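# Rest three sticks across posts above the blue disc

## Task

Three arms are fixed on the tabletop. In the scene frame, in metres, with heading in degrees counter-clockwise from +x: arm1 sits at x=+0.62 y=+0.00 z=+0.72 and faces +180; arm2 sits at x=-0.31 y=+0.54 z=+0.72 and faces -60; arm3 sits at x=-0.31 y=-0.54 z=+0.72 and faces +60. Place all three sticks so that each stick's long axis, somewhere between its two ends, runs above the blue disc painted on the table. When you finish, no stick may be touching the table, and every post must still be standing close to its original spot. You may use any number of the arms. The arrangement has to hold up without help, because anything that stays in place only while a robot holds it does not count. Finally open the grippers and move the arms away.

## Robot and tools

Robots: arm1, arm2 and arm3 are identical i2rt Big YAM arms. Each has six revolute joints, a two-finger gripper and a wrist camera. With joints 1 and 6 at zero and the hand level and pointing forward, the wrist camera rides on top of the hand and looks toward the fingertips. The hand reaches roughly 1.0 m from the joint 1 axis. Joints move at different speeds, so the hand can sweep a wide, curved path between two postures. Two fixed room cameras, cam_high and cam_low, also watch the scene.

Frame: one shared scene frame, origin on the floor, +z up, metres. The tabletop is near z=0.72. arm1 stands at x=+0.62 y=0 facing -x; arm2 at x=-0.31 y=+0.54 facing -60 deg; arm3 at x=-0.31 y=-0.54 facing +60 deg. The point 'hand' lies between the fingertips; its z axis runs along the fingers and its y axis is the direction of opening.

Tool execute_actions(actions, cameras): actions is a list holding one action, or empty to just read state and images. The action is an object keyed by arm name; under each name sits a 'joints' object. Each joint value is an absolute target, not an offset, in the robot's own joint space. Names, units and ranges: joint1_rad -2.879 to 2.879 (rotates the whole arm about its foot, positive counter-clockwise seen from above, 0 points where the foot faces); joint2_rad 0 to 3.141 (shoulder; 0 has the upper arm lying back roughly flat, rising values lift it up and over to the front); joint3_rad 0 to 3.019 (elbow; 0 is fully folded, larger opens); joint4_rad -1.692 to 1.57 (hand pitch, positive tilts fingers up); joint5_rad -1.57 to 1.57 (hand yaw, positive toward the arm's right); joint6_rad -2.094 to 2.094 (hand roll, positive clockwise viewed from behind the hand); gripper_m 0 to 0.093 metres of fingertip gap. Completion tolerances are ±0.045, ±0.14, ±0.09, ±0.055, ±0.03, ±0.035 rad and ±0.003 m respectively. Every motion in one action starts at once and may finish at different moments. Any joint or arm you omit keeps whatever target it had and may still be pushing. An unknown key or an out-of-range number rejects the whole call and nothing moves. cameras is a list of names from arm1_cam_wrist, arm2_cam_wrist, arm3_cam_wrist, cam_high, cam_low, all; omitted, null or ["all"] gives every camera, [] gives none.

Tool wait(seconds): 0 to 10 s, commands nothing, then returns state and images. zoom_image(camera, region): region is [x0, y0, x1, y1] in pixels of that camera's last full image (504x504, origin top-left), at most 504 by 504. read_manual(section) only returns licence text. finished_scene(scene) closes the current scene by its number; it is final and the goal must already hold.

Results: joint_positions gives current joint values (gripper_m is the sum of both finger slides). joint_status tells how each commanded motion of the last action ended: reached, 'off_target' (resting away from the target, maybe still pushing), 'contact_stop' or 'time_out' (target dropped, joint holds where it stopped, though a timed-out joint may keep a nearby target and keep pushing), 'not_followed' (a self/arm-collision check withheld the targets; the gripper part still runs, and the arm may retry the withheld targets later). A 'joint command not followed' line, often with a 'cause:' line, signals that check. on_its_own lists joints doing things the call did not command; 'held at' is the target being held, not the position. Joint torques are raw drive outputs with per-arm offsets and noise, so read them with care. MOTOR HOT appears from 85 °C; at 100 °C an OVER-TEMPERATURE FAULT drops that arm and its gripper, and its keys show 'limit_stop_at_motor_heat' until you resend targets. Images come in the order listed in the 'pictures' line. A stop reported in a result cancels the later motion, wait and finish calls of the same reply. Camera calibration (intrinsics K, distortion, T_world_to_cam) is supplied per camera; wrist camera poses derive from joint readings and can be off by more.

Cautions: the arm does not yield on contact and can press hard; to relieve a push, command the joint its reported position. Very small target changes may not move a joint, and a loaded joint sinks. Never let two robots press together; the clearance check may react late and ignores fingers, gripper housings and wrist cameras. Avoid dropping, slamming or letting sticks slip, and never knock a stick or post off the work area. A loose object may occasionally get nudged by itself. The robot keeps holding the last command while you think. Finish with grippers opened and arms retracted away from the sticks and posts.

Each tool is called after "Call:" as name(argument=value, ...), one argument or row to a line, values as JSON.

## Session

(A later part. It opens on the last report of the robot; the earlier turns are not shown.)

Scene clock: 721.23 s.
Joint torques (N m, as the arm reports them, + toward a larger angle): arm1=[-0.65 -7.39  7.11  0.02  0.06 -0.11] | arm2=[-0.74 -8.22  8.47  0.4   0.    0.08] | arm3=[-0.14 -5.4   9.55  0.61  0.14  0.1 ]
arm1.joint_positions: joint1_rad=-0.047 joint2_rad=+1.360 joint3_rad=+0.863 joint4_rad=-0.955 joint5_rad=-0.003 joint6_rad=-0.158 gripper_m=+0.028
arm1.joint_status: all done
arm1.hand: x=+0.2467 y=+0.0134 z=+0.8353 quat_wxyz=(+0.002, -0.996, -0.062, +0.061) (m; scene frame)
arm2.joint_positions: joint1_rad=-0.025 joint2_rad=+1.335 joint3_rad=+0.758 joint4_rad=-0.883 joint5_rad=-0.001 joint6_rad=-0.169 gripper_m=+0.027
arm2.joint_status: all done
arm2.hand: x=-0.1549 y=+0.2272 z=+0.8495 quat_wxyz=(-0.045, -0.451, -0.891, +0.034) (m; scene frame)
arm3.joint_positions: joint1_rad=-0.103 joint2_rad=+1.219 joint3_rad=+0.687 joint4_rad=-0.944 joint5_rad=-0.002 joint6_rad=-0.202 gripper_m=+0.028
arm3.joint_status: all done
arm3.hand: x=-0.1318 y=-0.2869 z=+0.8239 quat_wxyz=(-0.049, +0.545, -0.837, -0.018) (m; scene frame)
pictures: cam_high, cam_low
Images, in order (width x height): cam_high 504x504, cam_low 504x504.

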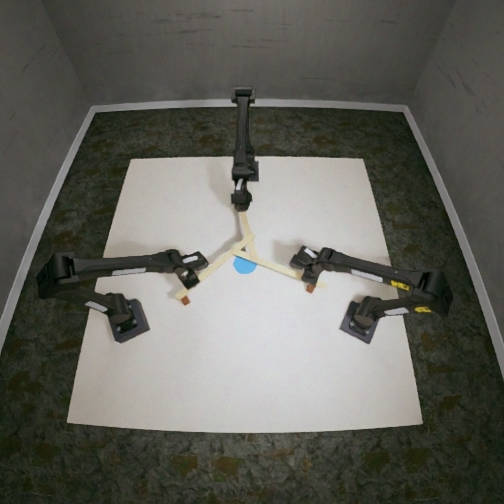

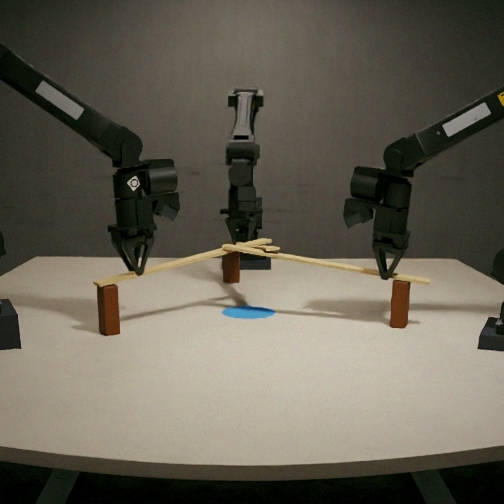

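Call:
execute_actions(
  actions=[
    {"arm1":{"joints":{"gripper_m":0.06}},"arm2":{"joints":{"gripper_m":0.06}},"arm3":{"joints":{"gripper_m":0.06}}},
  ],
  cameras=["cam_high","cam_low"],
)

Call:
execute_actions(
  actions=[
    {"arm1":{"joints":{"joint2_rad":1.1}},"arm2":{"joints":{"joint2_rad":1.08}},"arm3":{"joints":{"joint2_rad":0.97}}},
  ],
  cameras=["cam_high","cam_low"],
)

Scene clock: 729.70 s.
Joint torques (N m, as the arm reports them, + toward a larger angle): arm1=[-0.71 -7.3   7.09  0.01  0.05 -0.12] | arm2=[-0.68 -8.12  8.45  0.39  0.    0.06] | arm3=[-0.18 -6.13  9.56  0.32  0.05  0.11]
arm1.joint_positions: joint1_rad=-0.047 joint2_rad=+1.360 joint3_rad=+0.863 joint4_rad=-0.955 joint5_rad=-0.003 joint6_rad=-0.158 gripper_m=+0.060
arm1.joint_status: all done
arm1.hand: x=+0.2467 y=+0.0134 z=+0.8353 quat_wxyz=(+0.002, -0.996, -0.062, +0.061) (m; scene frame)
arm2.joint_positions: joint1_rad=-0.025 joint2_rad=+1.335 joint3_rad=+0.758 joint4_rad=-0.883 joint5_rad=-0.001 joint6_rad=-0.166 gripper_m=+0.060
arm2.joint_status: all done
arm2.hand: x=-0.1549 y=+0.2272 z=+0.8495 quat_wxyz=(-0.045, -0.452, -0.890, +0.034) (m; scene frame)
arm3.joint_positions: joint1_rad=-0.103 joint2_rad=+1.219 joint3_rad=+0.687 joint4_rad=-0.944 joint5_rad=-0.002 joint6_rad=-0.202 gripper_m=+0.060
arm3.joint_status: all done
arm3.hand: x=-0.1318 y=-0.2869 z=+0.8239 quat_wxyz=(-0.049, +0.544, -0.837, -0.018) (m; scene frame)
pictures: cam_high, cam_low
Images, in order (width x height): cam_high 504x504, cam_low 504x504.

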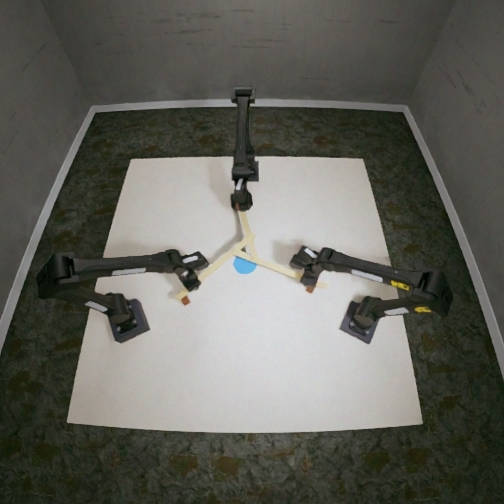

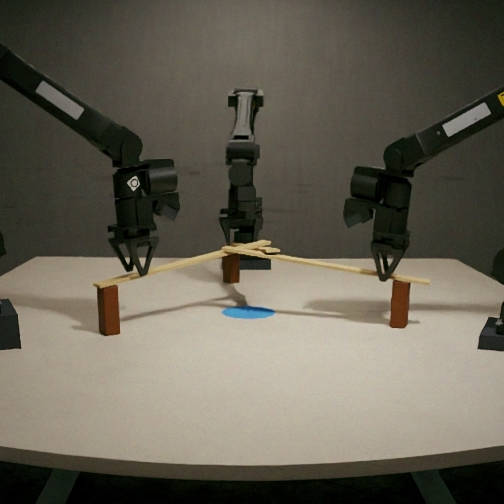

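Scene clock: 730.87 s.
Joint torques (N m, as the arm reports them, + toward a larger angle): arm1=[-0.68 -3.97  8.21  0.41  0.06 -0.11] | arm2=[-0.78 -5.03  9.91  0.85  0.    0.07] | arm3=[-0.14 -2.22 10.58  1.02  0.06  0.05]
arm1.joint_positions: joint1_rad=-0.047 joint2_rad=+1.097 joint3_rad=+0.863 joint4_rad=-0.955 joint5_rad=-0.003 joint6_rad=-0.158 gripper_m=+0.060
arm1.joint_status: all done
arm1.hand: x=+0.2483 y=+0.0138 z=+0.9285 quat_wxyz=(+0.015, -0.980, -0.060, +0.191) (m; scene frame)
arm2.joint_positions: joint1_rad=-0.025 joint2_rad=+1.067 joint3_rad=+0.758 joint4_rad=-0.883 joint5_rad=-0.001 joint6_rad=-0.166 gripper_m=+0.060
arm2.joint_status: all done
arm2.hand: x=-0.1517 y=+0.2216 z=+0.9379 quat_wxyz=(-0.152, -0.444, -0.876, +0.113) (m; scene frame)
arm3.joint_positions: joint1_rad=-0.103 joint2_rad=+0.958 joint3_rad=+0.687 joint4_rad=-0.944 joint5_rad=-0.002 joint6_rad=-0.202 gripper_m=+0.060
arm3.joint_status: all done
arm3.hand: x=-0.1291 y=-0.2826 z=+0.8995 quat_wxyz=(-0.169, +0.537, -0.824, -0.065) (m; scene frame)
pictures: cam_high, cam_low
Images, in order (width x height): cam_high 504x504, cam_low 504x504.

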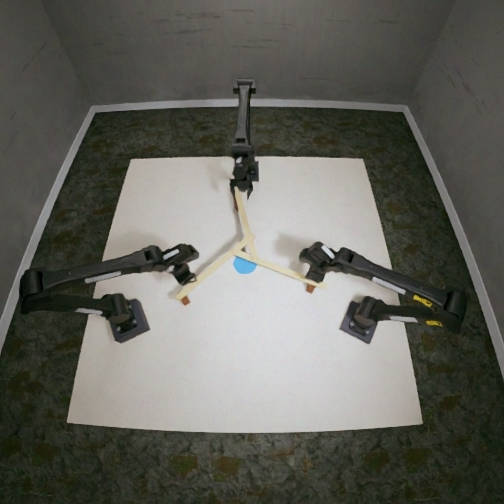

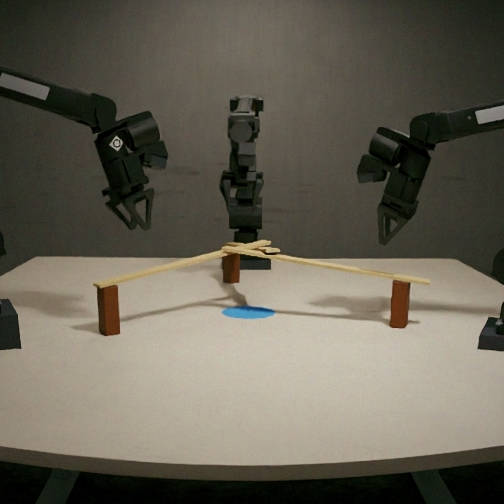

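Holds.

Call:
execute_actions(
  actions=[
    {"arm1":{"joints":{"joint2_rad":0.6}},"arm2":{"joints":{"joint2_rad":0.6}},"arm3":{"joints":{"joint2_rad":0.5}}},
  ],
  cameras=["cam_high"],
)

Call:
zoom_image(
  camera="cam_high",
  region=[150,170,360,320],
)

Scene clock: 736.40 s.
Joint torques (N m, as the arm reports them, + toward a larger angle): arm1=[-0.68  0.82  8.84  0.96  0.06 -0.1 ] | arm2=[-0.77 -0.11 11.05  1.47  0.    0.06] | arm3=[-1.12  1.38 11.58  1.54  0.12  0.12]
arm1.joint_positions: joint1_rad=-0.047 joint2_rad=+0.596 joint3_rad=+0.860 joint4_rad=-0.955 joint5_rad=-0.003 joint6_rad=-0.158 gripper_m=+0.060
arm1.joint_status: all done
arm1.hand: x=+0.3166 y=+0.0123 z=+1.0886 quat_wxyz=(+0.038, -0.902, -0.055, +0.426) (m; scene frame)
arm2.joint_positions: joint1_rad=-0.025 joint2_rad=+0.591 joint3_rad=+0.758 joint4_rad=-0.883 joint5_rad=-0.001 joint6_rad=-0.166 gripper_m=+0.060
arm2.joint_status: all done
arm2.hand: x=-0.1721 y=+0.2632 z=+1.0876 quat_wxyz=(-0.334, -0.411, -0.811, +0.248) (m; scene frame)
arm3.joint_positions: joint1_rad=-0.103 joint2_rad=+0.495 joint3_rad=+0.687 joint4_rad=-0.944 joint5_rad=-0.002 joint6_rad=-0.202 gripper_m=+0.060
arm3.joint_status: all done
arm3.hand: x=-0.1522 y=-0.3141 z=+1.0277 quat_wxyz=(-0.374, +0.500, -0.767, -0.146) (m; scene frame)
pictures: cam_high
Images, in order (width x height): cam_high 504x504.

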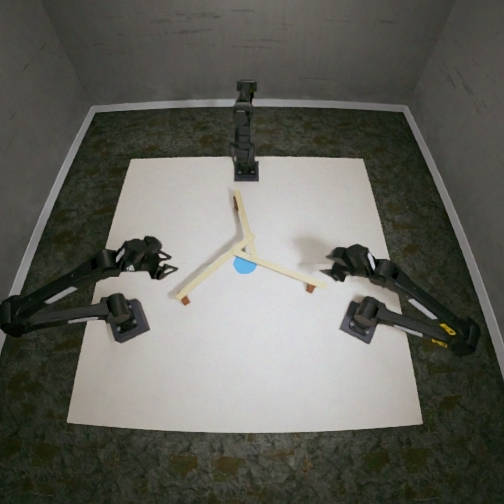

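Region (150, 170, 360, 320) of cam_high's 504x504 image, scaled by 2.400, with more detail than that image has; it fills the top 360 rows of this view, and the rest is white.

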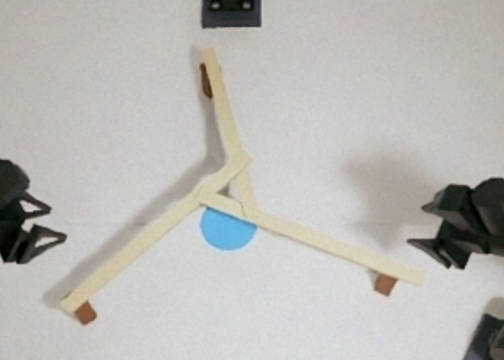

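Call:
finished_scene(
  scene=1,
)

The scene is finished: the task was done.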